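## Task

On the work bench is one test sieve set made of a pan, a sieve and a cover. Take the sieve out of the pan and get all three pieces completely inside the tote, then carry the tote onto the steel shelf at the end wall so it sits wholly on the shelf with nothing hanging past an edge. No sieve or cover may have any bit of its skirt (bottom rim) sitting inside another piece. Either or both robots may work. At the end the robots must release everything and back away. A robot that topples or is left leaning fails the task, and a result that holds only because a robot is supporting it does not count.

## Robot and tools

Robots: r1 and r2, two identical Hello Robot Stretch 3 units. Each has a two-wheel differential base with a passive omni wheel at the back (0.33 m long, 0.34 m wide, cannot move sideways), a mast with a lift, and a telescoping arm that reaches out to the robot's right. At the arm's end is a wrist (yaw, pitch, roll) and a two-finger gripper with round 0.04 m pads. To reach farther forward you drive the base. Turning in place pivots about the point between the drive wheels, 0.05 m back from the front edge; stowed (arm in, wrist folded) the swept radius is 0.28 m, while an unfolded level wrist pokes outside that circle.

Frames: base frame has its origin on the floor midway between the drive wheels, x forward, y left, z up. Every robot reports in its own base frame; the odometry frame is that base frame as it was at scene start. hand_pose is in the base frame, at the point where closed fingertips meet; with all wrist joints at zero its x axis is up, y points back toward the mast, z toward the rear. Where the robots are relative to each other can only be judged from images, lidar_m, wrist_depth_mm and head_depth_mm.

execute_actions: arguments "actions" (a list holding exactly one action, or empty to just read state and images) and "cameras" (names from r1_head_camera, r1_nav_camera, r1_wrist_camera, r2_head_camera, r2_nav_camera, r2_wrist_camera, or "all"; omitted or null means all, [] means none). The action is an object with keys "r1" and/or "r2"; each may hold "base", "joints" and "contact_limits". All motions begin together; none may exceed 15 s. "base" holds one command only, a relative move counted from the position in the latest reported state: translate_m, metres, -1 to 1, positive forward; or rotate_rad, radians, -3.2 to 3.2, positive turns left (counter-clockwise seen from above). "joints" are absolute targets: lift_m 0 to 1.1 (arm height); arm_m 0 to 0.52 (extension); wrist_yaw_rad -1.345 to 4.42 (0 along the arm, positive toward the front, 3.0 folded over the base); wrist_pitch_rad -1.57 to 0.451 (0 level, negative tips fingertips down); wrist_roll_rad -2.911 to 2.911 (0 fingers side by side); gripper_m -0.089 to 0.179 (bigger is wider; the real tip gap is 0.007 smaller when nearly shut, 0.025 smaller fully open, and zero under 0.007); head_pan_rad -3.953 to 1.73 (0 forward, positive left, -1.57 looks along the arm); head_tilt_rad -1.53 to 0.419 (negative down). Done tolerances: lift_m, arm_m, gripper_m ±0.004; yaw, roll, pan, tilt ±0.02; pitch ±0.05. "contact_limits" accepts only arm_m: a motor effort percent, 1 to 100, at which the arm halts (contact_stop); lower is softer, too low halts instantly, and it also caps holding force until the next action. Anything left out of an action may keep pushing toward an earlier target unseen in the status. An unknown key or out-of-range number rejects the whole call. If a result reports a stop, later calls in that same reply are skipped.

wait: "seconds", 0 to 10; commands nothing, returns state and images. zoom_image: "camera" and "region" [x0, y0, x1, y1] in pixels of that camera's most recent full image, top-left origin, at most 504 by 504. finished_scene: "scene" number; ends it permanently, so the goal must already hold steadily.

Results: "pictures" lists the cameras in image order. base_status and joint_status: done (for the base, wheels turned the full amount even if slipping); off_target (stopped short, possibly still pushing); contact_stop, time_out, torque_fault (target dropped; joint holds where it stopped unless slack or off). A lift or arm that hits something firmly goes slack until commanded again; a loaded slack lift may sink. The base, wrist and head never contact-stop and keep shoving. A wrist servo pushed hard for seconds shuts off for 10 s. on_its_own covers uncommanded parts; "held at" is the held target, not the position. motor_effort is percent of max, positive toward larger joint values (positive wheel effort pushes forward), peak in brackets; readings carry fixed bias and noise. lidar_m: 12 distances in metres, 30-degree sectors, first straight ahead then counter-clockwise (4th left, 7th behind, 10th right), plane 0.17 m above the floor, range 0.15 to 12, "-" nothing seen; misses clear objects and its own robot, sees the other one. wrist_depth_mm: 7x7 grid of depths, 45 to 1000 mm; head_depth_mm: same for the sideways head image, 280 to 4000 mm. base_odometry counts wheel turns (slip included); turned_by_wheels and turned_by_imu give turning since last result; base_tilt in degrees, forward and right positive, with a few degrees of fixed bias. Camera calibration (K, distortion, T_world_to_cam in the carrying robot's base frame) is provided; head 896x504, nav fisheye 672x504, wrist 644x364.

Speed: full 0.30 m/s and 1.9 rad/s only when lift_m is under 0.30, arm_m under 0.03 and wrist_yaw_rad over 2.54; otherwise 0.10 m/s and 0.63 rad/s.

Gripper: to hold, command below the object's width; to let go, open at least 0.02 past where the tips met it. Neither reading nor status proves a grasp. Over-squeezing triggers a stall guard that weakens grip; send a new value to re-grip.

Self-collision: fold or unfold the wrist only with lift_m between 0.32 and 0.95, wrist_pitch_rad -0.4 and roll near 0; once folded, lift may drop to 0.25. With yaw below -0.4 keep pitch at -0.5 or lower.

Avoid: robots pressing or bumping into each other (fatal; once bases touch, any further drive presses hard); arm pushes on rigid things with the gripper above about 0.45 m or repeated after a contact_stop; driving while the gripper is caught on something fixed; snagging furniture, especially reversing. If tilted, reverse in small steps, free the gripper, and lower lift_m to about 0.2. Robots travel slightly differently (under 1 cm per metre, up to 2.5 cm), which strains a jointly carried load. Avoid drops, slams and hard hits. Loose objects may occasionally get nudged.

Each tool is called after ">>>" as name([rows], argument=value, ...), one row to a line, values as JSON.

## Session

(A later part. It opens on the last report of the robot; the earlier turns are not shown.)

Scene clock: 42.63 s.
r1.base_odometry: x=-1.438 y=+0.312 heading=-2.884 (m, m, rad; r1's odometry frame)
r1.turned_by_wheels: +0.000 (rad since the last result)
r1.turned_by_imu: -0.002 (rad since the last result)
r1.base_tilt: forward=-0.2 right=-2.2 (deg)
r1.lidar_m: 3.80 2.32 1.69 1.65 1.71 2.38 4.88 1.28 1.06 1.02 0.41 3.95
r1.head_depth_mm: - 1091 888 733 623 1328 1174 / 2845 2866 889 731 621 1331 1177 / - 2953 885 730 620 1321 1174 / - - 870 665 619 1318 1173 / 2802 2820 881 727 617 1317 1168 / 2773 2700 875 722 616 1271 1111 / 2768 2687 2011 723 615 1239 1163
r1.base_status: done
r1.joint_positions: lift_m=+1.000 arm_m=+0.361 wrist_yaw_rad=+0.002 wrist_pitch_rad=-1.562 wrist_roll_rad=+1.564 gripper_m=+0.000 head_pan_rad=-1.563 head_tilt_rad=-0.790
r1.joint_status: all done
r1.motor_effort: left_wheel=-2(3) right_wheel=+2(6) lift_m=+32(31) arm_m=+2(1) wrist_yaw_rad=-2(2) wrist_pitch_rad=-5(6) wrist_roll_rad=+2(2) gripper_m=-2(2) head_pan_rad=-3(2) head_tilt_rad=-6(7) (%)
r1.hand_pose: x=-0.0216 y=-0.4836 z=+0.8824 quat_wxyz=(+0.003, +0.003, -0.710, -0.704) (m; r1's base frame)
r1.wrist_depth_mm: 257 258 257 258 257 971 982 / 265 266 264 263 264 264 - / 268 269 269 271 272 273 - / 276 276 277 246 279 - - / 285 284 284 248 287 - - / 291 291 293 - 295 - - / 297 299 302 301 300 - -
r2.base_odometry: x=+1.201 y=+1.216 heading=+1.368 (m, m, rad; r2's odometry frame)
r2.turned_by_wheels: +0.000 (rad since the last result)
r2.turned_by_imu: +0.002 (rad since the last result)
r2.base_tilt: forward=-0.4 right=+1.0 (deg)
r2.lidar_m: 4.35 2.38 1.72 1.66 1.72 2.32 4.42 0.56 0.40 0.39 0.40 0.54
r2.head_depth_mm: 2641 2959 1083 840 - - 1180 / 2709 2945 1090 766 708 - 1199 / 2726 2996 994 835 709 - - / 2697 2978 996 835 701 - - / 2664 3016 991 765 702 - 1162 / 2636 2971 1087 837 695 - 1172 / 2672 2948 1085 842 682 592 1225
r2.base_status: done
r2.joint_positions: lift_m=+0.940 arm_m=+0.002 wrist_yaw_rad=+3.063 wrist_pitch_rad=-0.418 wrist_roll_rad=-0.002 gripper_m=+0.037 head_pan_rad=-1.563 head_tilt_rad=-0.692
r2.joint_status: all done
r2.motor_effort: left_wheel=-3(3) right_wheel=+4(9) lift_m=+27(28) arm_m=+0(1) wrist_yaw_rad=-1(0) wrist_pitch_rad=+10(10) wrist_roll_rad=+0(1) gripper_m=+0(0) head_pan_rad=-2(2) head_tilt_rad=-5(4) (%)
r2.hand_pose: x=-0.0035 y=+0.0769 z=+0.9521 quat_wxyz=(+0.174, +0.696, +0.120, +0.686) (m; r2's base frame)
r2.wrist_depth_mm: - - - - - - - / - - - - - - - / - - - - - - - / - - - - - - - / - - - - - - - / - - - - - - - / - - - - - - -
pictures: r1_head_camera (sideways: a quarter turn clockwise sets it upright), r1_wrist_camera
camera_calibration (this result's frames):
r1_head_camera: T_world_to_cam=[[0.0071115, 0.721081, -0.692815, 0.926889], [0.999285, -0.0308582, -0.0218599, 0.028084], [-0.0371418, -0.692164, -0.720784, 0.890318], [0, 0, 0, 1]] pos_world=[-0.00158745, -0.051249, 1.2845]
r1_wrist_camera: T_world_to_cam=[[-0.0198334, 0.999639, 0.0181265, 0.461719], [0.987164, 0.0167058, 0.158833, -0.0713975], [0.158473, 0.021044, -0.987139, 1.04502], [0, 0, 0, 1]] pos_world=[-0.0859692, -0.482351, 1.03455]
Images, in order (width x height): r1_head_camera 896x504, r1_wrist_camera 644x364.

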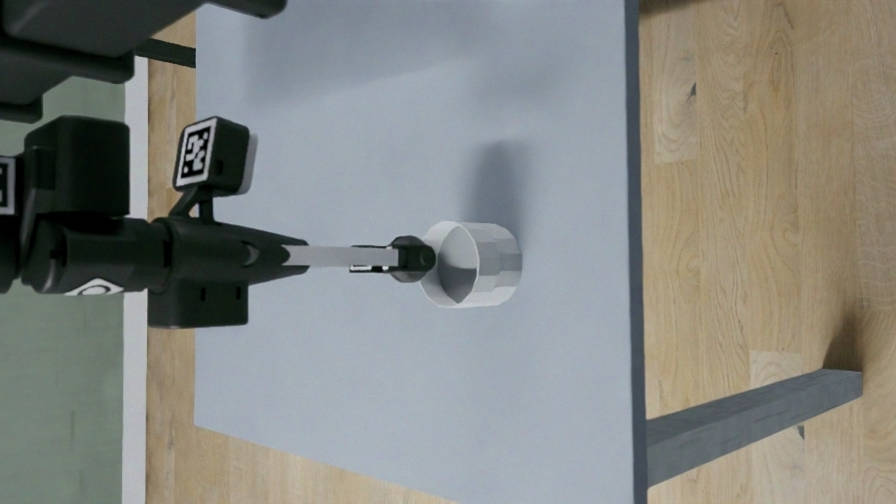

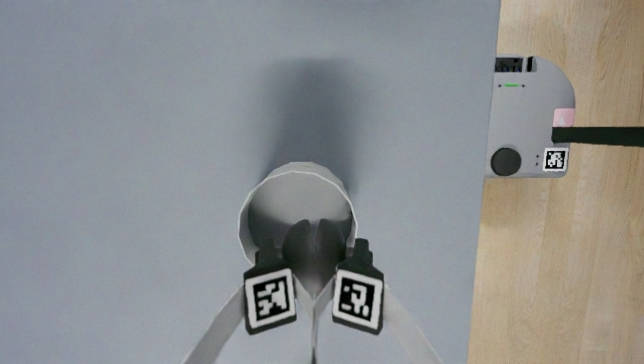

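>>> execute_actions([
  {"r1":{"base":{"translate_m":0.004},"joints":{"arm_m":0.371}},"r2":{"joints":{"wrist_yaw_rad":0}}},
], cameras=[])

>>> execute_actions([
  {"r1":{"joints":{"lift_m":0.94}},"r2":{"joints":{"lift_m":1.04}}},
], cameras=[])

>>> execute_actions([
  {"r1":{"joints":{"gripper_m":0.08}},"r2":{"joints":{"gripper_m":0.06,"wrist_pitch_rad":-1.57,"wrist_roll_rad":1.57,"arm_m":0.3}}},
], cameras=[])

>>> execute_actions([
  {"r1":{"joints":{"lift_m":1.08,"head_pan_rad":-2.1}}},
], cameras=["r1_head_camera","r1_wrist_camera","r2_wrist_camera","r2_head_camera"])

Scene clock: 46.67 s.
r1.base_odometry: x=-1.442 y=+0.311 heading=-2.884 (m, m, rad; r1's odometry frame)
r1.turned_by_wheels: +0.000 (rad since the last result)
r1.turned_by_imu: -0.001 (rad since the last result)
r1.base_tilt: forward=-0.1 right=-2.1 (deg)
r1.lidar_m: 3.81 2.31 1.69 1.65 1.72 2.38 4.88 1.29 1.06 1.02 0.41 3.95
r1.head_depth_mm: - 1093 890 734 622 1329 1176 / 2844 2788 888 730 622 1324 1177 / - 2940 886 729 621 1315 1169 / - - 880 669 619 1318 1171 / 2764 2697 876 723 617 1321 1169 / 2774 2671 872 722 616 1246 1117 / 2742 2698 2016 722 614 1247 1166
r1.base_status: done
r1.joint_positions: lift_m=+1.000 arm_m=+0.371 wrist_yaw_rad=+0.002 wrist_pitch_rad=-1.562 wrist_roll_rad=+1.564 gripper_m=+0.000 head_pan_rad=-1.563 head_tilt_rad=-0.790
r1.joint_status: all done
r1.motor_effort: left_wheel=-1(4) right_wheel=+3(5) lift_m=+32(32) arm_m=+2(2) wrist_yaw_rad=-2(2) wrist_pitch_rad=-5(5) wrist_roll_rad=+2(2) gripper_m=-2(3) head_pan_rad=-1(2) head_tilt_rad=-5(5) (%)
r1.hand_pose: x=-0.0216 y=-0.4936 z=+0.8824 quat_wxyz=(+0.003, +0.003, -0.710, -0.704) (m; r1's base frame)
r1.wrist_depth_mm: 259 256 258 258 259 260 979 / 264 262 265 266 264 263 - / 270 269 269 271 271 272 - / 276 276 280 245 279 282 - / 285 285 284 247 286 - - / 290 292 289 - 292 - - / 298 299 300 304 302 - -
r2.base_odometry: x=+1.201 y=+1.216 heading=+1.367 (m, m, rad; r2's odometry frame)
r2.turned_by_wheels: +0.000 (rad since the last result)
r2.turned_by_imu: +0.001 (rad since the last result)
r2.base_tilt: forward=-0.5 right=+0.9 (deg)
r2.lidar_m: 4.35 2.38 1.73 1.65 1.72 2.33 4.41 0.56 0.40 0.39 0.40 0.54
r2.head_depth_mm: 2649 2950 1087 840 - - - / 2708 3011 1086 758 708 - - / 2705 2973 1000 850 - - - / 2667 2982 999 833 - - 1209 / 2671 2977 996 765 685 606 1217 / 2683 2932 1088 841 683 592 1220 / 2638 2941 1091 839 686 591 1223
r2.base_status: not commanded
r2.joint_positions: lift_m=+0.940 arm_m=+0.002 wrist_yaw_rad=+0.002 wrist_pitch_rad=-0.418 wrist_roll_rad=-0.002 gripper_m=+0.037 head_pan_rad=-1.563 head_tilt_rad=-0.692
r2.joint_status: all done
r2.motor_effort: left_wheel=-2(2) right_wheel=+3(3) lift_m=+27(27) arm_m=+1(1) wrist_yaw_rad=-1(1) wrist_pitch_rad=+10(10) wrist_roll_rad=+0(0) gripper_m=+1(1) head_pan_rad=-2(2) head_tilt_rad=-5(4) (%)
r2.hand_pose: x=-0.0211 y=-0.3711 z=+0.9521 quat_wxyz=(+0.693, +0.148, -0.690, -0.146) (m; r2's base frame)
r2.wrist_depth_mm: - - - - - - - / - - - - - - - / 814 811 804 728 804 811 - / 587 585 556 610 567 617 625 / 461 458 431 394 404 480 493 / 379 381 397 389 405 394 399 / 320 323 316 327 324 333 336
pictures: none
No camera images: the call's "cameras" was empty. Leave "cameras" out to get every camera's image.

Scene clock: 48.40 s.
r1.base_odometry: x=-1.442 y=+0.311 heading=-2.884 (m, m, rad; r1's odometry frame)
r1.turned_by_wheels: +0.000 (rad since the last result)
r1.turned_by_imu: +0.000 (rad since the last result)
r1.base_tilt: forward=-0.4 right=-2.2 (deg)
r1.lidar_m: 3.81 2.31 1.69 1.65 1.72 2.38 4.89 1.28 1.06 1.02 0.40 3.94
r1.head_depth_mm: 2698 - - 713 623 1330 1175 / - 1065 864 730 621 1326 1172 / - - 832 729 620 1319 1174 / - - 832 666 619 1321 1172 / 2775 2706 855 722 617 1321 1165 / 2769 2686 877 722 616 1247 1117 / 2786 2677 2004 721 615 1240 1163
r1.base_status: not commanded
r1.joint_positions: lift_m=+0.940 arm_m=+0.371 wrist_yaw_rad=+0.002 wrist_pitch_rad=-1.562 wrist_roll_rad=+1.564 gripper_m=+0.000 head_pan_rad=-1.563 head_tilt_rad=-0.790
r1.joint_status: all done
r1.motor_effort: left_wheel=-2(3) right_wheel=+2(2) lift_m=+33(35) arm_m=+3(2) wrist_yaw_rad=-2(1) wrist_pitch_rad=-5(5) wrist_roll_rad=+2(2) gripper_m=-3(3) head_pan_rad=-2(3) head_tilt_rad=-5(5) (%)
r1.hand_pose: x=-0.0216 y=-0.4936 z=+0.8224 quat_wxyz=(+0.003, +0.003, -0.710, -0.704) (m; r1's base frame)
r1.wrist_depth_mm: 200 201 201 201 202 202 912 / 206 207 206 207 205 208 936 / 210 211 211 211 211 213 966 / 215 216 218 184 217 217 992 / 220 222 221 186 222 223 - / 228 226 228 - 228 229 - / 233 233 235 234 235 240 -
r2.base_odometry: x=+1.201 y=+1.216 heading=+1.368 (m, m, rad; r2's odometry frame)
r2.turned_by_wheels: +0.000 (rad since the last result)
r2.turned_by_imu: +0.000 (rad since the last result)
r2.base_tilt: forward=-0.5 right=+1.0 (deg)
r2.lidar_m: 4.33 2.38 1.73 1.66 1.72 2.33 4.42 0.56 0.40 0.39 0.40 0.54
r2.head_depth_mm: 2628 2855 - - - - 1220 / 2701 2964 - - - - 1176 / 2706 2933 - - - - 1194 / 2673 2983 - - - 603 1223 / 2687 2939 999 748 683 607 1223 / 2651 2970 1086 839 686 590 1223 / 2684 2965 1092 842 687 592 1221
r2.base_status: not commanded
r2.joint_positions: lift_m=+1.040 arm_m=+0.002 wrist_yaw_rad=+0.002 wrist_pitch_rad=-0.418 wrist_roll_rad=-0.002 gripper_m=+0.037 head_pan_rad=-1.563 head_tilt_rad=-0.692
r2.joint_status: all done
r2.motor_effort: left_wheel=-2(2) right_wheel=+3(3) lift_m=+27(27) arm_m=+1(0) wrist_yaw_rad=-1(1) wrist_pitch_rad=+10(10) wrist_roll_rad=+0(0) gripper_m=+0(1) head_pan_rad=-2(2) head_tilt_rad=-5(4) (%)
r2.hand_pose: x=-0.0212 y=-0.3711 z=+1.0521 quat_wxyz=(+0.693, +0.148, -0.691, -0.146) (m; r2's base frame)
r2.wrist_depth_mm: - - - - - 855 - / - - - - - - - / - - - - - - - / 770 775 773 766 781 800 891 / 602 616 618 621 598 638 644 / 499 508 515 459 495 516 519 / 424 424 416 433 430 441 440
pictures: none
No camera images: the call's "cameras" was empty. Leave "cameras" out to get every camera's image.

Scene clock: 51.80 s.
r1.base_odometry: x=-1.442 y=+0.311 heading=-2.884 (m, m, rad; r1's odometry frame)
r1.turned_by_wheels: +0.000 (rad since the last result)
r1.turned_by_imu: -0.001 (rad since the last result)
r1.base_tilt: forward=-0.2 right=-2.2 (deg)
r1.lidar_m: 3.81 2.31 1.68 1.65 1.72 2.38 4.89 1.28 1.06 1.03 0.41 3.96
r1.head_depth_mm: 2698 - - 715 622 1327 1178 / - 1065 862 731 620 1325 1171 / - - 834 732 620 1326 1173 / - - 830 668 619 1321 1171 / 2780 2731 853 725 617 1320 1166 / 2777 2694 877 722 616 1249 1113 / 2775 2673 2008 720 613 1245 1162
r1.base_status: not commanded
r1.joint_positions: lift_m=+0.940 arm_m=+0.371 wrist_yaw_rad=+0.002 wrist_pitch_rad=-1.562 wrist_roll_rad=+1.564 gripper_m=+0.079 head_pan_rad=-1.563 head_tilt_rad=-0.790
r1.joint_status: all done
r1.motor_effort: left_wheel=-1(2) right_wheel=+2(2) lift_m=+33(32) arm_m=+2(3) wrist_yaw_rad=-2(2) wrist_pitch_rad=-5(5) wrist_roll_rad=+2(2) gripper_m=+23(100) head_pan_rad=-2(3) head_tilt_rad=-6(6) (%)
r1.hand_pose: x=-0.0216 y=-0.4937 z=+0.8224 quat_wxyz=(+0.003, +0.003, -0.710, -0.704) (m; r1's base frame)
r1.wrist_depth_mm: 201 202 201 201 202 203 901 / 206 206 207 206 207 206 927 / 211 211 211 211 211 212 950 / 215 216 215 184 218 218 996 / 223 223 222 187 222 224 - / 227 227 227 193 229 229 - / 234 232 236 236 237 237 -
r2.base_odometry: x=+1.201 y=+1.216 heading=+1.368 (m, m, rad; r2's odometry frame)
r2.turned_by_wheels: +0.000 (rad since the last result)
r2.turned_by_imu: +0.001 (rad since the last result)
r2.base_tilt: forward=-0.5 right=+1.0 (deg)
r2.lidar_m: 4.35 2.37 1.73 1.66 1.72 2.33 4.42 0.56 0.40 0.39 0.40 0.54
r2.head_depth_mm: - 2957 1088 837 683 604 1228 / - 3095 961 758 683 603 1216 / - - 988 834 685 604 1220 / 2737 3039 - 835 666 604 1220 / 2707 3006 995 765 685 603 1219 / 2689 2987 1082 841 685 590 1220 / 2673 2942 1094 840 686 592 1215
r2.base_status: not commanded
r2.joint_positions: lift_m=+1.040 arm_m=+0.300 wrist_yaw_rad=+0.000 wrist_pitch_rad=-1.561 wrist_roll_rad=+1.567 gripper_m=+0.060 head_pan_rad=-1.563 head_tilt_rad=-0.692
r2.joint_status: all done
r2.motor_effort: left_wheel=-2(2) right_wheel=+4(4) lift_m=+27(27) arm_m=+6(5) wrist_yaw_rad=+0(1) wrist_pitch_rad=-4(9) wrist_roll_rad=+1(2) gripper_m=+1(76) head_pan_rad=-2(2) head_tilt_rad=-5(4) (%)
r2.hand_pose: x=-0.0215 y=-0.4227 z=+0.9218 quat_wxyz=(+0.002, +0.001, -0.710, -0.704) (m; r2's base frame)
r2.wrist_depth_mm: 216 215 301 298 - - - / 303 261 305 304 - - - / 310 283 311 311 308 - - / 317 285 317 318 - - - / 324 321 325 325 - - - / 328 310 333 333 - - - / 261 263 342 342 - - -
pictures: none
No camera images: the call's "cameras" was empty. Leave "cameras" out to get every camera's image.

Scene clock: 53.90 s.
r1.base_odometry: x=-1.442 y=+0.311 heading=-2.884 (m, m, rad; r1's odometry frame)
r1.turned_by_wheels: +0.000 (rad since the last result)
r1.turned_by_imu: -0.001 (rad since the last result)
r1.base_tilt: forward=-0.3 right=-2.2 (deg)
r1.lidar_m: 3.81 2.30 1.69 1.65 1.72 2.38 4.89 1.29 1.06 1.02 0.41 3.95
r1.head_depth_mm: 1395 1133 859 793 1523 1330 1173 / 2393 994 829 748 1521 1326 1174 / - 1034 808 728 1484 1324 1173 / 3198 1043 833 726 1426 1317 1172 / 3053 1001 879 725 644 1317 1167 / 2975 1109 878 723 615 1316 1163 / 2772 1098 875 722 613 1271 1167
r1.base_status: not commanded
r1.joint_positions: lift_m=+1.080 arm_m=+0.371 wrist_yaw_rad=+0.002 wrist_pitch_rad=-1.562 wrist_roll_rad=+1.564 gripper_m=+0.079 head_pan_rad=-2.093 head_tilt_rad=-0.790
r1.joint_status: all done
r1.motor_effort: left_wheel=-2(2) right_wheel=+2(3) lift_m=+42(47) arm_m=+2(2) wrist_yaw_rad=-2(2) wrist_pitch_rad=-5(5) wrist_roll_rad=+2(2) gripper_m=+25(24) head_pan_rad=-2(21) head_tilt_rad=-5(5) (%)
r1.hand_pose: x=-0.0216 y=-0.4937 z=+0.9621 quat_wxyz=(+0.003, +0.003, -0.710, -0.704) (m; r1's base frame)
r1.wrist_depth_mm: 331 334 334 331 332 - - / 341 338 335 342 340 - - / 347 346 351 349 348 - - / 353 355 354 184 358 - - / 368 366 365 187 368 - - / 373 371 375 192 376 - - / 388 386 391 383 392 - -
r2.base_odometry: x=+1.201 y=+1.216 heading=+1.368 (m, m, rad; r2's odometry frame)
r2.turned_by_wheels: +0.000 (rad since the last result)
r2.turned_by_imu: +0.000 (rad since the last result)
r2.base_tilt: forward=-0.5 right=+1.0 (deg)
r2.lidar_m: 4.34 2.38 1.73 1.66 1.72 2.33 4.41 0.56 0.40 0.39 0.40 0.54
r2.head_depth_mm: - 2972 1084 841 683 604 1224 / - 3079 968 756 685 604 1222 / - - 991 834 685 605 1218 / 2670 2967 - 834 667 604 1220 / 2681 2953 998 763 684 605 1212 / 2661 2939 1086 841 686 591 1228 / 2697 2963 1084 840 685 591 1219
r2.base_status: not commanded
r2.joint_positions: lift_m=+1.040 arm_m=+0.300 wrist_yaw_rad=+0.000 wrist_pitch_rad=-1.561 wrist_roll_rad=+1.567 gripper_m=+0.060 head_pan_rad=-1.563 head_tilt_rad=-0.692
r2.joint_status: not commanded
r2.motor_effort: left_wheel=-2(2) right_wheel=+3(3) lift_m=+27(27) arm_m=+5(5) wrist_yaw_rad=+0(1) wrist_pitch_rad=-4(4) wrist_roll_rad=+1(2) gripper_m=+1(1) head_pan_rad=-2(2) head_tilt_rad=-4(4) (%)
r2.hand_pose: x=-0.0215 y=-0.4227 z=+0.9218 quat_wxyz=(+0.002, +0.001, -0.710, -0.704) (m; r2's base frame)
r2.wrist_depth_mm: 216 216 302 299 - - - / 302 262 304 302 - - - / 312 283 311 314 309 - - / 316 284 320 316 - - - / 324 318 322 325 - - - / 329 311 329 332 - - - / 259 264 343 340 - - -
pictures: r1_head_camera (sideways: a quarter turn clockwise sets it upright), r1_wrist_camera, r2_head_camera (sideways: a quarter turn clockwise sets it upright), r2_wrist_camera
camera_calibration (this result's frames):
r1_head_camera: T_world_to_cam=[[0.370531, 0.618641, -0.692813, 0.92467], [0.846707, -0.53161, -0.02186, 0.0290148], [-0.38183, -0.57851, -0.720785, 0.892422], [0, 0, 0, 1]] pos_world=[-0.026432, -0.0403389, 1.2845]
r1_wrist_camera: T_world_to_cam=[[-0.019834, 0.999641, 0.0180003, 0.470457], [0.987164, 0.0167264, 0.158831, -0.0838692], [0.158473, 0.0209195, -0.987142, 1.12381], [0, 0, 0, 1]] pos_world=[-0.0859691, -0.492395, 1.11421]
r2_head_camera: T_world_to_cam=[[-0.00936145, 0.61081, -0.791722, 1.04764], [0.999917, -0.0013216, -0.0128428, 0.0124847], [-0.00889084, -0.791776, -0.610747, 0.749571], [0, 0, 0, 1]] pos_world=[0.00398801, -0.0463983, 1.2874]
r2_wrist_camera: T_world_to_cam=[[-0.0173526, 0.999775, 0.0121806, 0.405756], [0.992331, 0.0157297, 0.122601, -0.0419218], [0.122382, 0.0142146, -0.992381, 1.09129], [0, 0, 0, 1]] pos_world=[-0.0849136, -0.420518, 1.08317]
Images, in order (width x height): r1_head_camera 896x504, r1_wrist_camera 644x364, r2_head_camera 896x504, r2_wrist_camera 644x364.

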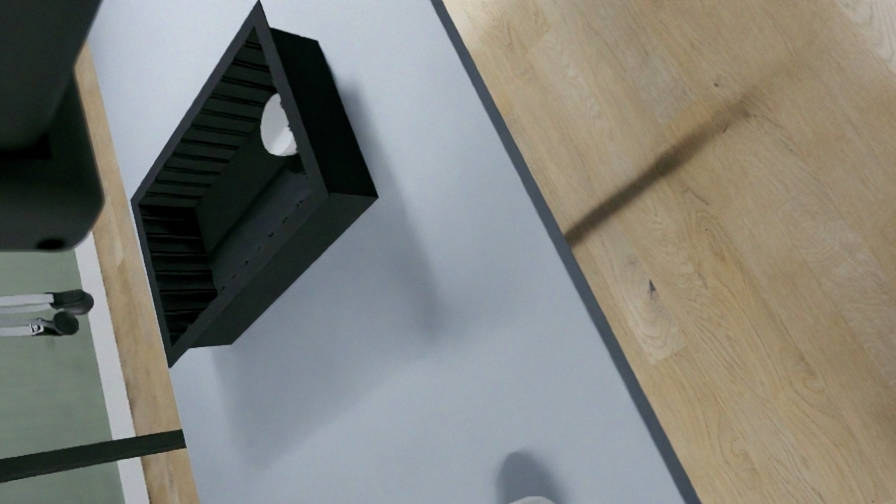

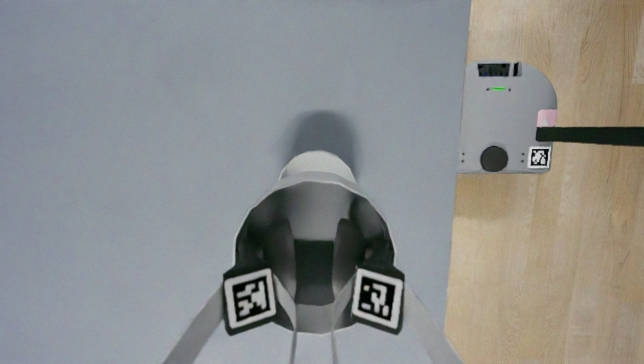

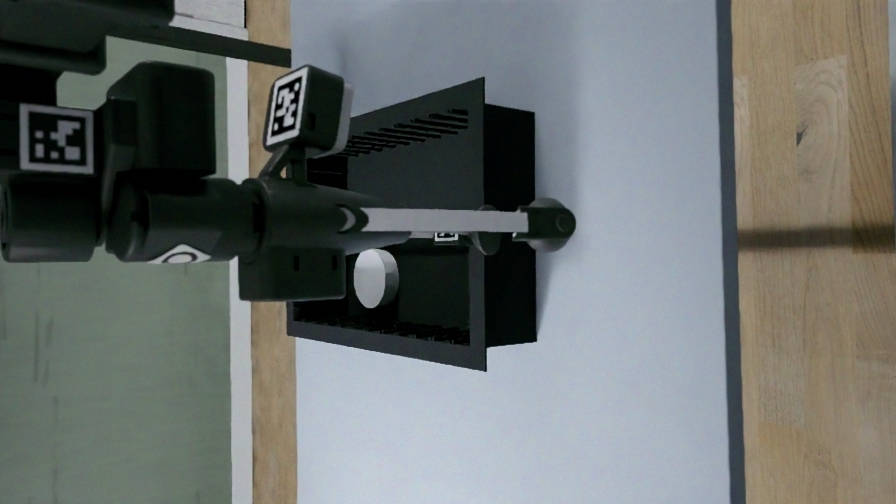

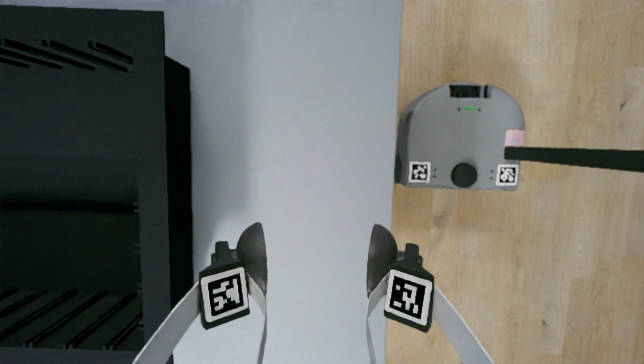

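>>> execute_actions([
  {"r1":{"base":{"translate_m":-0.44},"joints":{"arm_m":0.515,"wrist_pitch_rad":-1.45,"head_pan_rad":-1.57,"head_tilt_rad":-0.7}},"r2":{"joints":{"arm_m":0.39}}},
], cameras=["r1_head_camera","r1_wrist_camera","r2_wrist_camera"])

Scene clock: 60.93 s.
r1.base_odometry: x=-1.016 y=+0.423 heading=-2.884 (m, m, rad; r1's odometry frame)
r1.turned_by_wheels: +0.000 (rad since the last result)
r1.turned_by_imu: +0.001 (rad since the last result)
r1.base_tilt: forward=-0.4 right=-2.3 (deg)
r1.lidar_m: 4.26 2.28 1.71 1.66 1.73 2.39 4.42 0.87 1.05 1.02 1.06 0.70
r1.head_depth_mm: 2730 3013 1023 765 668 608 1216 / 2745 3023 932 747 667 608 1211 / 777 2928 947 800 666 605 1211 / 2640 2865 904 795 663 604 1206 / 2648 2964 937 735 661 589 1210 / 2696 2953 1009 796 662 590 1206 / 2686 2956 1000 794 660 589 1207
r1.base_status: done
r1.joint_positions: lift_m=+1.080 arm_m=+0.515 wrist_yaw_rad=+0.002 wrist_pitch_rad=-1.452 wrist_roll_rad=+1.564 gripper_m=+0.079 head_pan_rad=-1.577 head_tilt_rad=-0.705
r1.joint_status: all done
r1.motor_effort: left_wheel=-2(7) right_wheel=+2(4) lift_m=+43(43) arm_m=+2(2) wrist_yaw_rad=-2(3) wrist_pitch_rad=+1(5) wrist_roll_rad=+2(2) gripper_m=+24(24) head_pan_rad=+2(22) head_tilt_rad=+2(13) (%)
r1.hand_pose: x=-0.0215 y=-0.6659 z=+0.9612 quat_wxyz=(+0.003, +0.003, -0.748, -0.664) (m; r1's base frame)
r1.wrist_depth_mm: 278 344 342 331 301 312 304 / 290 352 347 339 322 308 311 / 299 362 355 347 338 302 317 / 308 366 365 184 345 293 328 / 401 298 289 187 310 274 336 / 418 399 391 193 361 267 345 / 425 417 396 383 379 365 351
r2.base_odometry: x=+1.201 y=+1.216 heading=+1.368 (m, m, rad; r2's odometry frame)
r2.turned_by_wheels: +0.000 (rad since the last result)
r2.turned_by_imu: +0.001 (rad since the last result)
r2.base_tilt: forward=-0.5 right=+0.9 (deg)
r2.lidar_m: 4.34 2.37 1.72 1.66 1.72 2.33 4.42 0.56 0.40 0.39 0.40 0.54
r2.head_depth_mm: - 3020 1078 841 683 605 1212 / 2745 2989 1038 754 683 603 1214 / - 3003 967 836 684 604 1227 / 2717 - 987 820 685 605 1217 / 2687 2974 1002 763 683 604 1220 / 2687 2946 1083 841 683 592 1221 / 2670 2979 1090 842 683 591 1225
r2.base_status: not commanded
r2.joint_positions: lift_m=+1.040 arm_m=+0.390 wrist_yaw_rad=+0.000 wrist_pitch_rad=-1.562 wrist_roll_rad=+1.567 gripper_m=+0.060 head_pan_rad=-1.563 head_tilt_rad=-0.692
r2.joint_status: all done
r2.motor_effort: left_wheel=-2(2) right_wheel=+3(4) lift_m=+27(26) arm_m=+4(6) wrist_yaw_rad=+0(0) wrist_pitch_rad=-4(4) wrist_roll_rad=+1(1) gripper_m=-1(0) head_pan_rad=-2(2) head_tilt_rad=-4(5) (%)
r2.hand_pose: x=-0.0215 y=-0.5126 z=+0.9218 quat_wxyz=(+0.002, +0.001, -0.710, -0.704) (m; r2's base frame)
r2.wrist_depth_mm: 215 215 216 299 298 - - / 302 302 304 307 300 - - / 309 312 308 310 311 310 - / 317 317 315 318 317 - - / 320 324 319 324 322 - - / 326 330 280 331 - - - / 259 263 254 336 342 - -
pictures: r1_head_camera (sideways: a quarter turn clockwise sets it upright), r1_wrist_camera, r2_wrist_camera
camera_calibration (this result's frames):
r1_head_camera: T_world_to_cam=[[0.0168886, 0.659263, -0.751723, 1.0036], [0.998739, -0.0466674, -0.0184893, 0.0237014], [-0.0472703, -0.750463, -0.65922, 0.810307], [0, 0, 0, 1]] pos_world=[-0.00231748, -0.0524259, 1.28904]
r1_wrist_camera: T_world_to_cam=[[-0.0196674, 0.99558, -0.0918319, 0.745538], [0.987135, 0.0339134, 0.156254, -0.0669785], [0.158678, -0.0875773, -0.983439, 1.05074], [0, 0, 0, 1]] pos_world=[-0.0859491, -0.64795, 1.11227]
r2_wrist_camera: T_world_to_cam=[[-0.017337, 0.999771, 0.0125701, 0.495269], [0.992332, 0.0156665, 0.122608, -0.040547], [0.122383, 0.0145993, -0.992376, 1.09277], [0, 0, 0, 1]] pos_world=[-0.0849135, -0.510474, 1.08318]
Images, in order (width x height): r1_head_camera 896x504, r1_wrist_camera 644x364, r2_wrist_camera 644x364.

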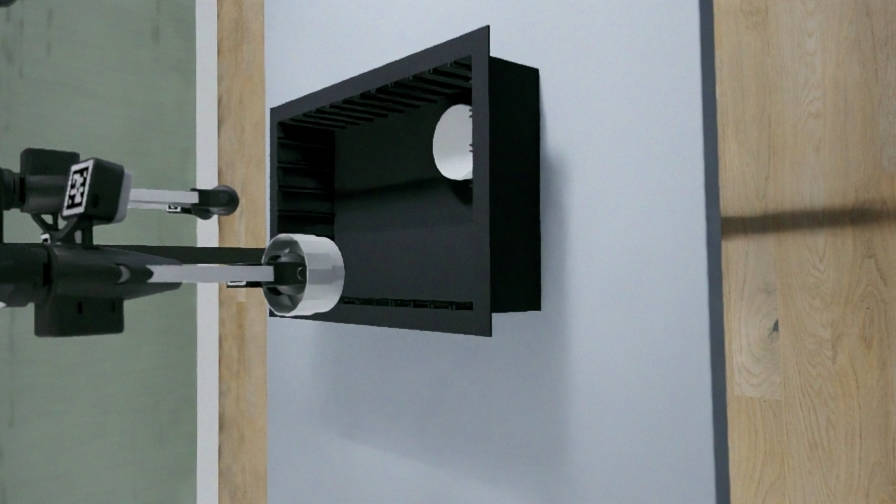

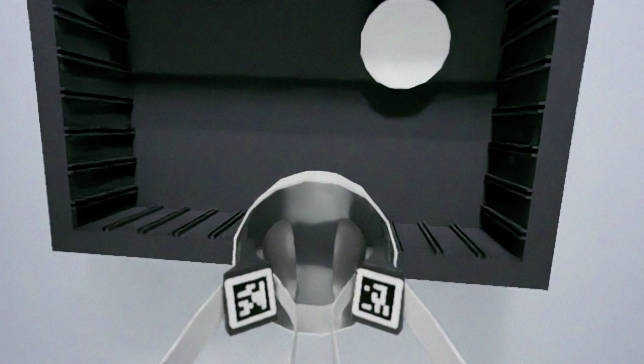

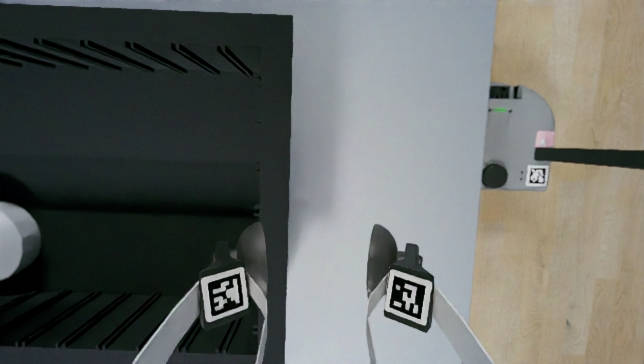

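>>> execute_actions([
  {"r1":{"base":{"translate_m":-0.04}},"r2":{"joints":{"arm_m":0.424}}},
], cameras=[])

>>> execute_actions([
  {"r1":{"joints":{"lift_m":0.935}},"r2":{"joints":{"lift_m":1.0}}},
], cameras=["r1_head_camera","r2_wrist_camera"])

>>> execute_actions([
  {"r1":{"joints":{"gripper_m":0}}},
], cameras=[])

>>> execute_actions([
  {"r1":{"joints":{"lift_m":1.02}}},
], cameras=[])

>>> execute_actions([
  {"r1":{"base":{"translate_m":0.48},"joints":{"arm_m":0.371,"wrist_pitch_rad":-1.57}}},
], cameras=["r1_head_camera","r1_wrist_camera","r2_head_camera"])

Scene clock: 63.80 s.
r1.base_odometry: x=-0.978 y=+0.433 heading=-2.884 (m, m, rad; r1's odometry frame)
r1.turned_by_wheels: +0.000 (rad since the last result)
r1.turned_by_imu: -0.001 (rad since the last result)
r1.base_tilt: forward=-0.2 right=-2.2 (deg)
r1.lidar_m: 4.29 2.28 1.71 1.66 1.73 2.39 4.40 0.83 1.05 1.02 1.06 0.73
r1.head_depth_mm: 2714 3036 1021 808 668 606 1214 / 2728 3026 978 732 667 606 1214 / 2667 3000 940 765 666 606 1206 / 746 862 906 797 663 592 1208 / 2668 2970 904 773 662 590 1205 / 2699 2958 1004 776 662 590 1204 / 2681 2953 1007 796 661 588 1206
r1.base_status: done
r1.joint_positions: lift_m=+1.080 arm_m=+0.515 wrist_yaw_rad=+0.002 wrist_pitch_rad=-1.452 wrist_roll_rad=+1.564 gripper_m=+0.079 head_pan_rad=-1.577 head_tilt_rad=-0.705
r1.joint_status: not commanded
r1.motor_effort: left_wheel=-2(7) right_wheel=+2(3) lift_m=+43(42) arm_m=+2(2) wrist_yaw_rad=-2(3) wrist_pitch_rad=+1(1) wrist_roll_rad=+2(2) gripper_m=+24(24) head_pan_rad=+2(2) head_tilt_rad=+2(1) (%)
r1.hand_pose: x=-0.0215 y=-0.6659 z=+0.9612 quat_wxyz=(+0.003, +0.003, -0.748, -0.664) (m; r1's base frame)
r1.wrist_depth_mm: 285 324 339 325 315 279 303 / 294 359 346 339 309 313 307 / 287 354 356 346 335 307 317 / 306 370 366 184 343 297 330 / 352 364 375 186 353 292 336 / 413 304 307 194 302 273 346 / 425 407 399 388 377 361 355
r2.base_odometry: x=+1.201 y=+1.216 heading=+1.368 (m, m, rad; r2's odometry frame)
r2.turned_by_wheels: +0.000 (rad since the last result)
r2.turned_by_imu: +0.001 (rad since the last result)
r2.base_tilt: forward=-0.5 right=+0.9 (deg)
r2.lidar_m: 4.35 2.37 1.73 1.66 1.72 2.33 4.43 0.56 0.40 0.39 0.40 0.54
r2.head_depth_mm: - 3028 1079 838 684 603 1226 / 2740 2984 1064 757 685 605 1214 / - 770 961 837 684 604 1218 / 1983 - 985 806 685 605 1222 / 2671 2915 998 767 685 605 1217 / 2672 2944 1087 840 683 592 1218 / 2657 2942 1085 837 686 591 1224
r2.base_status: not commanded
r2.joint_positions: lift_m=+1.040 arm_m=+0.424 wrist_yaw_rad=+0.000 wrist_pitch_rad=-1.562 wrist_roll_rad=+1.567 gripper_m=+0.060 head_pan_rad=-1.563 head_tilt_rad=-0.692
r2.joint_status: all done
r2.motor_effort: left_wheel=-2(2) right_wheel=+3(3) lift_m=+27(27) arm_m=+5(5) wrist_yaw_rad=+0(0) wrist_pitch_rad=-4(4) wrist_roll_rad=+1(2) gripper_m=+1(1) head_pan_rad=-2(2) head_tilt_rad=-5(4) (%)
r2.hand_pose: x=-0.0215 y=-0.5466 z=+0.9218 quat_wxyz=(+0.002, +0.001, -0.710, -0.704) (m; r2's base frame)
r2.wrist_depth_mm: 215 214 215 215 298 300 - / 303 302 303 273 302 305 - / 313 307 307 308 313 309 - / 316 314 317 316 318 320 - / 305 321 322 321 323 329 - / 317 327 329 328 - - - / 257 262 262 285 342 - -
pictures: none
No camera images: the call's "cameras" was empty. Leave "cameras" out to get every camera's image.

Scene clock: 65.97 s.
r1.base_odometry: x=-0.978 y=+0.433 heading=-2.884 (m, m, rad; r1's odometry frame)
r1.turned_by_wheels: +0.000 (rad since the last result)
r1.turned_by_imu: -0.001 (rad since the last result)
r1.base_tilt: forward=-0.1 right=-2.2 (deg)
r1.lidar_m: 4.30 2.28 1.71 1.66 1.72 2.40 4.41 0.83 1.05 1.02 1.06 0.73
r1.head_depth_mm: 2766 3010 - - 652 609 1218 / 2727 - 845 713 667 608 1209 / 2642 3031 940 766 664 605 1210 / 712 - 946 773 664 591 1209 / 2694 2978 935 773 662 590 1207 / 2701 2951 1007 773 660 589 1206 / 2703 2954 1002 796 660 588 1202
r1.base_status: not commanded
r1.joint_positions: lift_m=+0.935 arm_m=+0.515 wrist_yaw_rad=+0.002 wrist_pitch_rad=-1.452 wrist_roll_rad=+1.564 gripper_m=+0.079 head_pan_rad=-1.577 head_tilt_rad=-0.705
r1.joint_status: all done
r1.motor_effort: left_wheel=-2(2) right_wheel=+3(2) lift_m=+34(36) arm_m=+2(2) wrist_yaw_rad=-2(2) wrist_pitch_rad=+1(1) wrist_roll_rad=+2(2) gripper_m=+23(23) head_pan_rad=+2(2) head_tilt_rad=+1(2) (%)
r1.hand_pose: x=-0.0215 y=-0.6659 z=+0.8165 quat_wxyz=(+0.003, +0.003, -0.748, -0.664) (m; r1's base frame)
r1.wrist_depth_mm: 208 204 198 194 168 165 179 / 215 209 203 197 172 170 182 / 220 214 208 203 197 190 186 / 225 220 216 185 202 196 187 / 232 227 219 186 207 202 185 / 240 232 227 192 211 206 182 / 213 214 210 203 215 211 182
r2.base_odometry: x=+1.201 y=+1.216 heading=+1.368 (m, m, rad; r2's odometry frame)
r2.turned_by_wheels: +0.000 (rad since the last result)
r2.turned_by_imu: +0.000 (rad since the last result)
r2.base_tilt: forward=-0.5 right=+1.1 (deg)
r2.lidar_m: 4.35 2.38 1.73 1.65 1.72 2.33 4.42 0.56 0.40 0.39 0.40 0.54
r2.head_depth_mm: 2654 - 1087 844 682 604 1222 / 2625 3017 1044 758 684 603 1220 / - 749 935 843 686 601 1218 / 912 2192 990 836 683 605 1220 / 2689 2975 995 767 685 605 1226 / 2662 2985 1087 843 684 591 1212 / 2668 2981 1079 837 685 590 1216
r2.base_status: not commanded
r2.joint_positions: lift_m=+1.000 arm_m=+0.424 wrist_yaw_rad=+0.000 wrist_pitch_rad=-1.562 wrist_roll_rad=+1.567 gripper_m=+0.060 head_pan_rad=-1.563 head_tilt_rad=-0.692
r2.joint_status: all done
r2.motor_effort: left_wheel=-2(2) right_wheel=+4(4) lift_m=+11(22) arm_m=+6(5) wrist_yaw_rad=-1(0) wrist_pitch_rad=-4(4) wrist_roll_rad=+2(1) gripper_m=+1(0) head_pan_rad=-2(3) head_tilt_rad=-4(5) (%)
r2.hand_pose: x=-0.0215 y=-0.5466 z=+0.8827 quat_wxyz=(+0.002, +0.001, -0.710, -0.704) (m; r2's base frame)
r2.wrist_depth_mm: 189 184 177 177 259 262 975 / 265 265 264 262 267 266 - / 232 271 269 268 273 272 - / 260 277 275 274 277 278 - / 283 282 282 279 284 286 - / 288 290 289 289 - 294 - / 257 262 263 269 300 298 -
pictures: r1_head_camera (sideways: a quarter turn clockwise sets it upright), r2_wrist_camera
camera_calibration (this result's frames):
r1_head_camera: T_world_to_cam=[[0.0168826, 0.659263, -0.751723, 1.0036], [0.99874, -0.0466584, -0.0184893, 0.0237014], [-0.0472635, -0.750463, -0.65922, 0.810307], [0, 0, 0, 1]] pos_world=[-0.002317, -0.0524259, 1.28904]
r2_wrist_camera: T_world_to_cam=[[-0.017337, 0.99977, 0.0126266, 0.529691], [0.992332, 0.0156595, 0.122608, -0.0352331], [0.122383, 0.0146554, -0.992375, 1.05456], [0, 0, 0, 1]] pos_world=[-0.0849135, -0.544473, 1.04415]
Images, in order (width x height): r1_head_camera 896x504, r2_wrist_camera 644x364.

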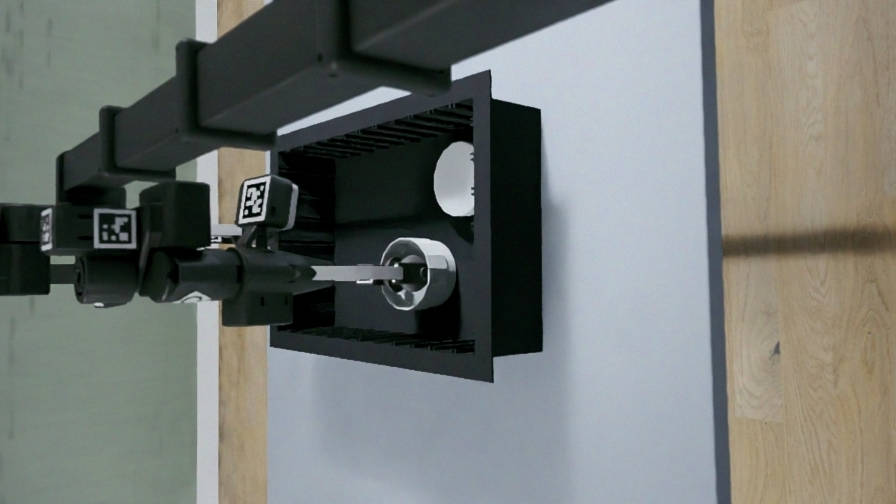

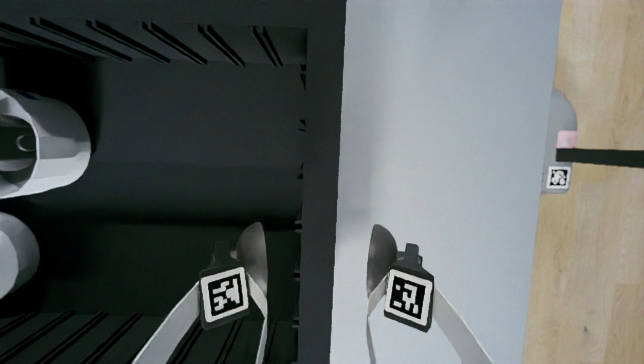

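Scene clock: 67.27 s.
r1.base_odometry: x=-0.978 y=+0.433 heading=-2.884 (m, m, rad; r1's odometry frame)
r1.turned_by_wheels: +0.000 (rad since the last result)
r1.turned_by_imu: +0.000 (rad since the last result)
r1.base_tilt: forward=-0.2 right=-2.2 (deg)
r1.lidar_m: 4.28 2.28 1.72 1.66 1.73 2.39 4.40 0.84 1.05 1.02 1.06 0.73
r1.head_depth_mm: 2764 3024 - - 653 608 1215 / 2710 - 847 713 666 607 1209 / 2659 3024 940 766 666 605 1210 / 712 - 939 776 664 592 1203 / 2740 2958 935 772 662 591 1199 / 2699 2959 1006 775 662 589 1204 / 2701 2947 1000 793 661 589 1209
r1.base_status: not commanded
r1.joint_positions: lift_m=+0.935 arm_m=+0.515 wrist_yaw_rad=+0.002 wrist_pitch_rad=-1.451 wrist_roll_rad=+1.564 gripper_m=+0.000 head_pan_rad=-1.577 head_tilt_rad=-0.705
r1.joint_status: all done
r1.motor_effort: left_wheel=-1(1) right_wheel=+2(3) lift_m=+33(34) arm_m=+2(3) wrist_yaw_rad=-2(2) wrist_pitch_rad=+0(1) wrist_roll_rad=+2(2) gripper_m=-2(87) head_pan_rad=+2(2) head_tilt_rad=+2(1) (%)
r1.hand_pose: x=-0.0215 y=-0.6662 z=+0.8165 quat_wxyz=(+0.003, +0.003, -0.748, -0.664) (m; r1's base frame)
r1.wrist_depth_mm: 210 205 198 194 169 165 180 / 217 210 204 197 172 170 182 / 221 215 209 203 197 192 186 / 226 221 215 192 202 197 187 / 233 227 220 192 206 202 186 / 241 233 227 - 213 206 184 / 212 213 213 214 216 210 182
r2.base_odometry: x=+1.201 y=+1.216 heading=+1.368 (m, m, rad; r2's odometry frame)
r2.turned_by_wheels: +0.000 (rad since the last result)
r2.turned_by_imu: +0.000 (rad since the last result)
r2.base_tilt: forward=-0.5 right=+1.1 (deg)
r2.lidar_m: 4.34 2.37 1.73 1.66 1.72 2.33 4.40 0.56 0.40 0.39 0.40 0.54
r2.head_depth_mm: 2673 - 1082 835 683 604 1222 / 2580 3076 1037 755 684 604 1219 / - 751 954 835 683 603 1214 / 914 2206 986 833 682 605 1223 / 2727 2974 997 763 683 604 1223 / 2699 2946 1090 838 686 590 1220 / 2665 2942 1085 838 684 591 1218
r2.base_status: not commanded
r2.joint_positions: lift_m=+1.000 arm_m=+0.424 wrist_yaw_rad=+0.000 wrist_pitch_rad=-1.562 wrist_roll_rad=+1.567 gripper_m=+0.060 head_pan_rad=-1.563 head_tilt_rad=-0.692
r2.joint_status: not commanded
r2.motor_effort: left_wheel=-2(2) right_wheel=+3(3) lift_m=+11(11) arm_m=+6(5) wrist_yaw_rad=+0(0) wrist_pitch_rad=-4(4) wrist_roll_rad=+2(1) gripper_m=+0(1) head_pan_rad=-2(2) head_tilt_rad=-5(4) (%)
r2.hand_pose: x=-0.0215 y=-0.5466 z=+0.8827 quat_wxyz=(+0.002, +0.001, -0.710, -0.704) (m; r2's base frame)
r2.wrist_depth_mm: 190 182 177 176 260 262 954 / 264 264 262 262 267 266 - / 251 268 269 269 271 271 - / 257 277 276 276 280 276 - / 283 282 280 280 284 285 - / 290 289 291 290 - 292 - / 256 262 261 268 298 298 -
pictures: none
No camera images: the call's "cameras" was empty. Leave "cameras" out to get every camera's image.

Scene clock: 68.87 s.
r1.base_odometry: x=-0.978 y=+0.433 heading=-2.884 (m, m, rad; r1's odometry frame)
r1.turned_by_wheels: +0.000 (rad since the last result)
r1.turned_by_imu: +0.000 (rad since the last result)
r1.base_tilt: forward=-0.2 right=-2.4 (deg)
r1.lidar_m: 4.29 2.28 1.72 1.66 1.73 2.39 4.41 0.83 1.05 1.02 1.06 0.73
r1.head_depth_mm: - 2989 1018 808 667 608 1211 / - 3011 985 733 667 607 1210 / 2724 3030 941 767 665 606 1214 / - 920 935 777 664 592 1201 / 2701 2980 934 772 661 589 1202 / 2731 2942 1005 775 660 589 1201 / 2681 2959 1004 796 659 587 1200
r1.base_status: not commanded
r1.joint_positions: lift_m=+1.020 arm_m=+0.515 wrist_yaw_rad=+0.002 wrist_pitch_rad=-1.451 wrist_roll_rad=+1.564 gripper_m=+0.000 head_pan_rad=-1.577 head_tilt_rad=-0.705
r1.joint_status: all done
r1.motor_effort: left_wheel=-2(1) right_wheel=+2(3) lift_m=+41(42) arm_m=+2(2) wrist_yaw_rad=-3(2) wrist_pitch_rad=+0(0) wrist_roll_rad=+2(2) gripper_m=-4(3) head_pan_rad=+2(2) head_tilt_rad=+1(2) (%)
r1.hand_pose: x=-0.0215 y=-0.6662 z=+0.9012 quat_wxyz=(+0.003, +0.003, -0.748, -0.664) (m; r1's base frame)
r1.wrist_depth_mm: 270 289 280 273 261 259 194 / 273 294 286 279 251 266 193 / 278 303 294 288 276 270 189 / 280 313 300 276 285 276 197 / 280 323 309 277 293 283 197 / 265 283 288 - 297 272 205 / 296 238 231 226 225 230 212
r2.base_odometry: x=+1.201 y=+1.216 heading=+1.368 (m, m, rad; r2's odometry frame)
r2.turned_by_wheels: +0.000 (rad since the last result)
r2.turned_by_imu: +0.000 (rad since the last result)
r2.base_tilt: forward=-0.6 right=+1.1 (deg)
r2.lidar_m: 4.34 2.37 1.73 1.66 1.71 2.33 4.43 0.56 0.40 0.39 0.40 0.54
r2.head_depth_mm: 2642 - 1079 840 683 603 1214 / 2618 3062 1042 756 685 603 1217 / - 3048 955 835 683 603 1219 / 1331 2190 988 833 683 605 1219 / 2683 2952 1001 764 688 606 1220 / 2693 2958 1089 839 684 591 1222 / 2679 2933 1082 839 687 592 1225
r2.base_status: not commanded
r2.joint_positions: lift_m=+1.000 arm_m=+0.424 wrist_yaw_rad=+0.000 wrist_pitch_rad=-1.562 wrist_roll_rad=+1.567 gripper_m=+0.060 head_pan_rad=-1.563 head_tilt_rad=-0.692
r2.joint_status: not commanded
r2.motor_effort: left_wheel=-2(2) right_wheel=+3(3) lift_m=+11(11) arm_m=+6(6) wrist_yaw_rad=+0(1) wrist_pitch_rad=-4(4) wrist_roll_rad=+1(2) gripper_m=+2(1) head_pan_rad=-2(3) head_tilt_rad=-4(5) (%)
r2.hand_pose: x=-0.0215 y=-0.5466 z=+0.8827 quat_wxyz=(+0.002, +0.001, -0.710, -0.704) (m; r2's base frame)
r2.wrist_depth_mm: 189 183 178 176 261 260 999 / 262 265 263 262 265 266 - / 252 272 267 269 275 273 - / 258 277 275 275 277 277 - / 282 283 281 281 284 287 - / 289 286 290 289 - 292 - / 255 262 263 270 298 298 -
pictures: none
No camera images: the call's "cameras" was empty. Leave "cameras" out to get every camera's image.

Scene clock: 74.60 s.
r1.base_odometry: x=-1.442 y=+0.311 heading=-2.884 (m, m, rad; r1's odometry frame)
r1.turned_by_wheels: +0.000 (rad since the last result)
r1.turned_by_imu: -0.004 (rad since the last result)
r1.base_tilt: forward=-0.1 right=-2.3 (deg)
r1.lidar_m: 3.80 2.30 1.69 1.65 1.72 2.38 4.87 1.29 1.06 1.02 0.41 3.95
r1.head_depth_mm: - 2916 1018 806 667 609 1215 / - 3020 1018 805 668 606 1210 / - 3073 977 804 665 605 1213 / - - 957 780 648 605 1209 / 2719 2928 976 800 664 605 1208 / 2713 2940 1008 796 660 601 918 / 2711 2974 2447 821 660 601 1158
r1.base_status: done
r1.joint_positions: lift_m=+1.020 arm_m=+0.371 wrist_yaw_rad=+0.002 wrist_pitch_rad=-1.561 wrist_roll_rad=+1.564 gripper_m=+0.000 head_pan_rad=-1.577 head_tilt_rad=-0.705
r1.joint_status: all done
r1.motor_effort: left_wheel=-2(3) right_wheel=+3(7) lift_m=+41(41) arm_m=-2(2) wrist_yaw_rad=-2(2) wrist_pitch_rad=-5(6) wrist_roll_rad=+2(2) gripper_m=-3(3) head_pan_rad=+2(2) head_tilt_rad=+2(2) (%)
r1.hand_pose: x=-0.0216 y=-0.4942 z=+0.9021 quat_wxyz=(+0.003, +0.003, -0.710, -0.704) (m; r1's base frame)
r1.wrist_depth_mm: 276 275 279 274 276 983 - / 281 283 281 282 282 281 - / 287 291 289 288 290 290 - / 293 297 298 298 295 - - / 303 304 306 301 306 - - / 310 309 315 - 312 - - / 319 319 324 318 322 - -
r2.base_odometry: x=+1.201 y=+1.216 heading=+1.368 (m, m, rad; r2's odometry frame)
r2.turned_by_wheels: +0.000 (rad since the last result)
r2.turned_by_imu: +0.001 (rad since the last result)
r2.base_tilt: forward=-0.5 right=+1.0 (deg)
r2.lidar_m: 4.36 2.37 1.72 1.66 1.72 2.33 4.42 0.56 0.40 0.39 0.40 0.54
r2.head_depth_mm: 2607 - 1085 840 684 603 1222 / 2623 3018 1038 757 685 605 1219 / - 3097 990 840 686 604 1215 / 2629 2979 992 834 684 605 1224 / 2653 2966 995 766 684 604 1218 / 2670 2984 1089 841 683 590 1224 / 2664 2939 1087 839 683 591 1219
r2.base_status: not commanded
r2.joint_positions: lift_m=+1.000 arm_m=+0.424 wrist_yaw_rad=+0.000 wrist_pitch_rad=-1.562 wrist_roll_rad=+1.567 gripper_m=+0.060 head_pan_rad=-1.563 head_tilt_rad=-0.692
r2.joint_status: not commanded
r2.motor_effort: left_wheel=-2(2) right_wheel=+3(3) lift_m=+11(11) arm_m=+6(6) wrist_yaw_rad=-1(0) wrist_pitch_rad=-4(4) wrist_roll_rad=+1(2) gripper_m=-1(0) head_pan_rad=-2(2) head_tilt_rad=-5(5) (%)
r2.hand_pose: x=-0.0215 y=-0.5466 z=+0.8827 quat_wxyz=(+0.002, +0.001, -0.710, -0.704) (m; r2's base frame)
r2.wrist_depth_mm: 188 183 177 177 260 259 988 / 265 264 263 264 267 264 - / 250 270 269 270 272 271 - / 258 276 274 275 279 278 - / 283 280 283 280 286 284 - / 288 288 288 289 - 293 - / 257 262 260 269 299 301 -
pictures: r1_head_camera (sideways: a quarter turn clockwise sets it upright), r1_wrist_camera, r2_head_camera (sideways: a quarter turn clockwise sets it upright)
camera_calibration (this result's frames):
r1_head_camera: T_world_to_cam=[[0.0168405, 0.659186, -0.751791, 1.00369], [0.998743, -0.0465972, -0.0184851, 0.0236959], [-0.0472165, -0.750535, -0.659142, 0.810205], [0, 0, 0, 1]] pos_world=[-0.0023137, -0.0524278, 1.28904]
r1_wrist_camera: T_world_to_cam=[[-0.0194771, 0.999653, 0.0177091, 0.472377], [0.98717, 0.0164202, 0.158829, -0.074486], [0.158483, 0.0205754, -0.987147, 1.06446], [0, 0, 0, 1]] pos_world=[-0.0859682, -0.492891, 1.05424]
r2_head_camera: T_world_to_cam=[[-0.00936145, 0.61081, -0.791722, 1.04764], [0.999917, -0.0013216, -0.0128428, 0.0124847], [-0.00889084, -0.791776, -0.610747, 0.749571], [0, 0, 0, 1]] pos_world=[0.00398801, -0.0463983, 1.2874]
Images, in order (width x height): r1_head_camera 896x504, r1_wrist_camera 644x364, r2_head_camera 896x504.

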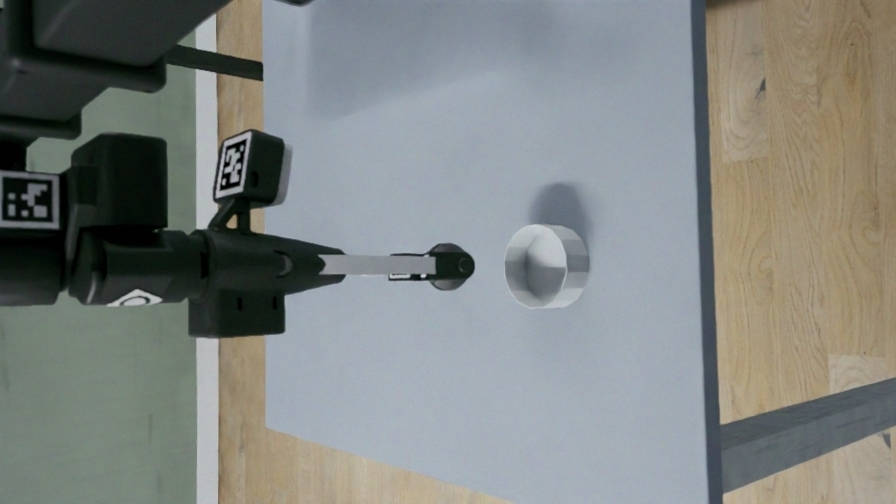

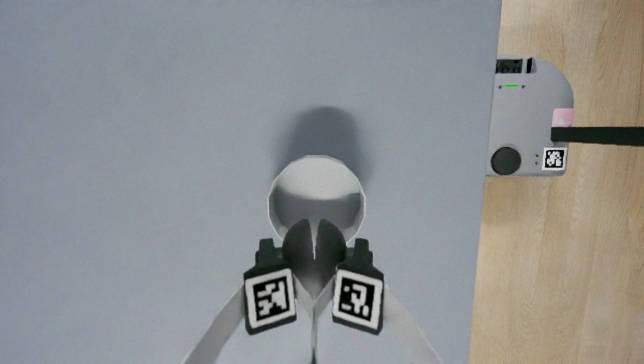

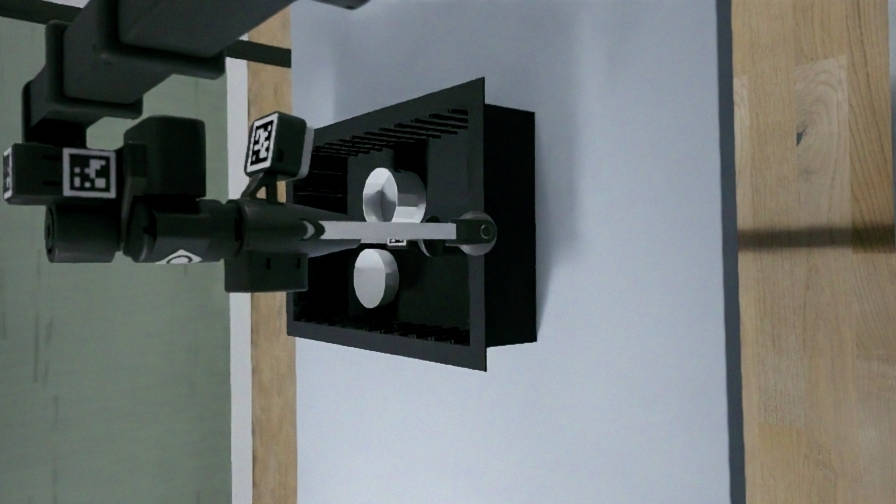

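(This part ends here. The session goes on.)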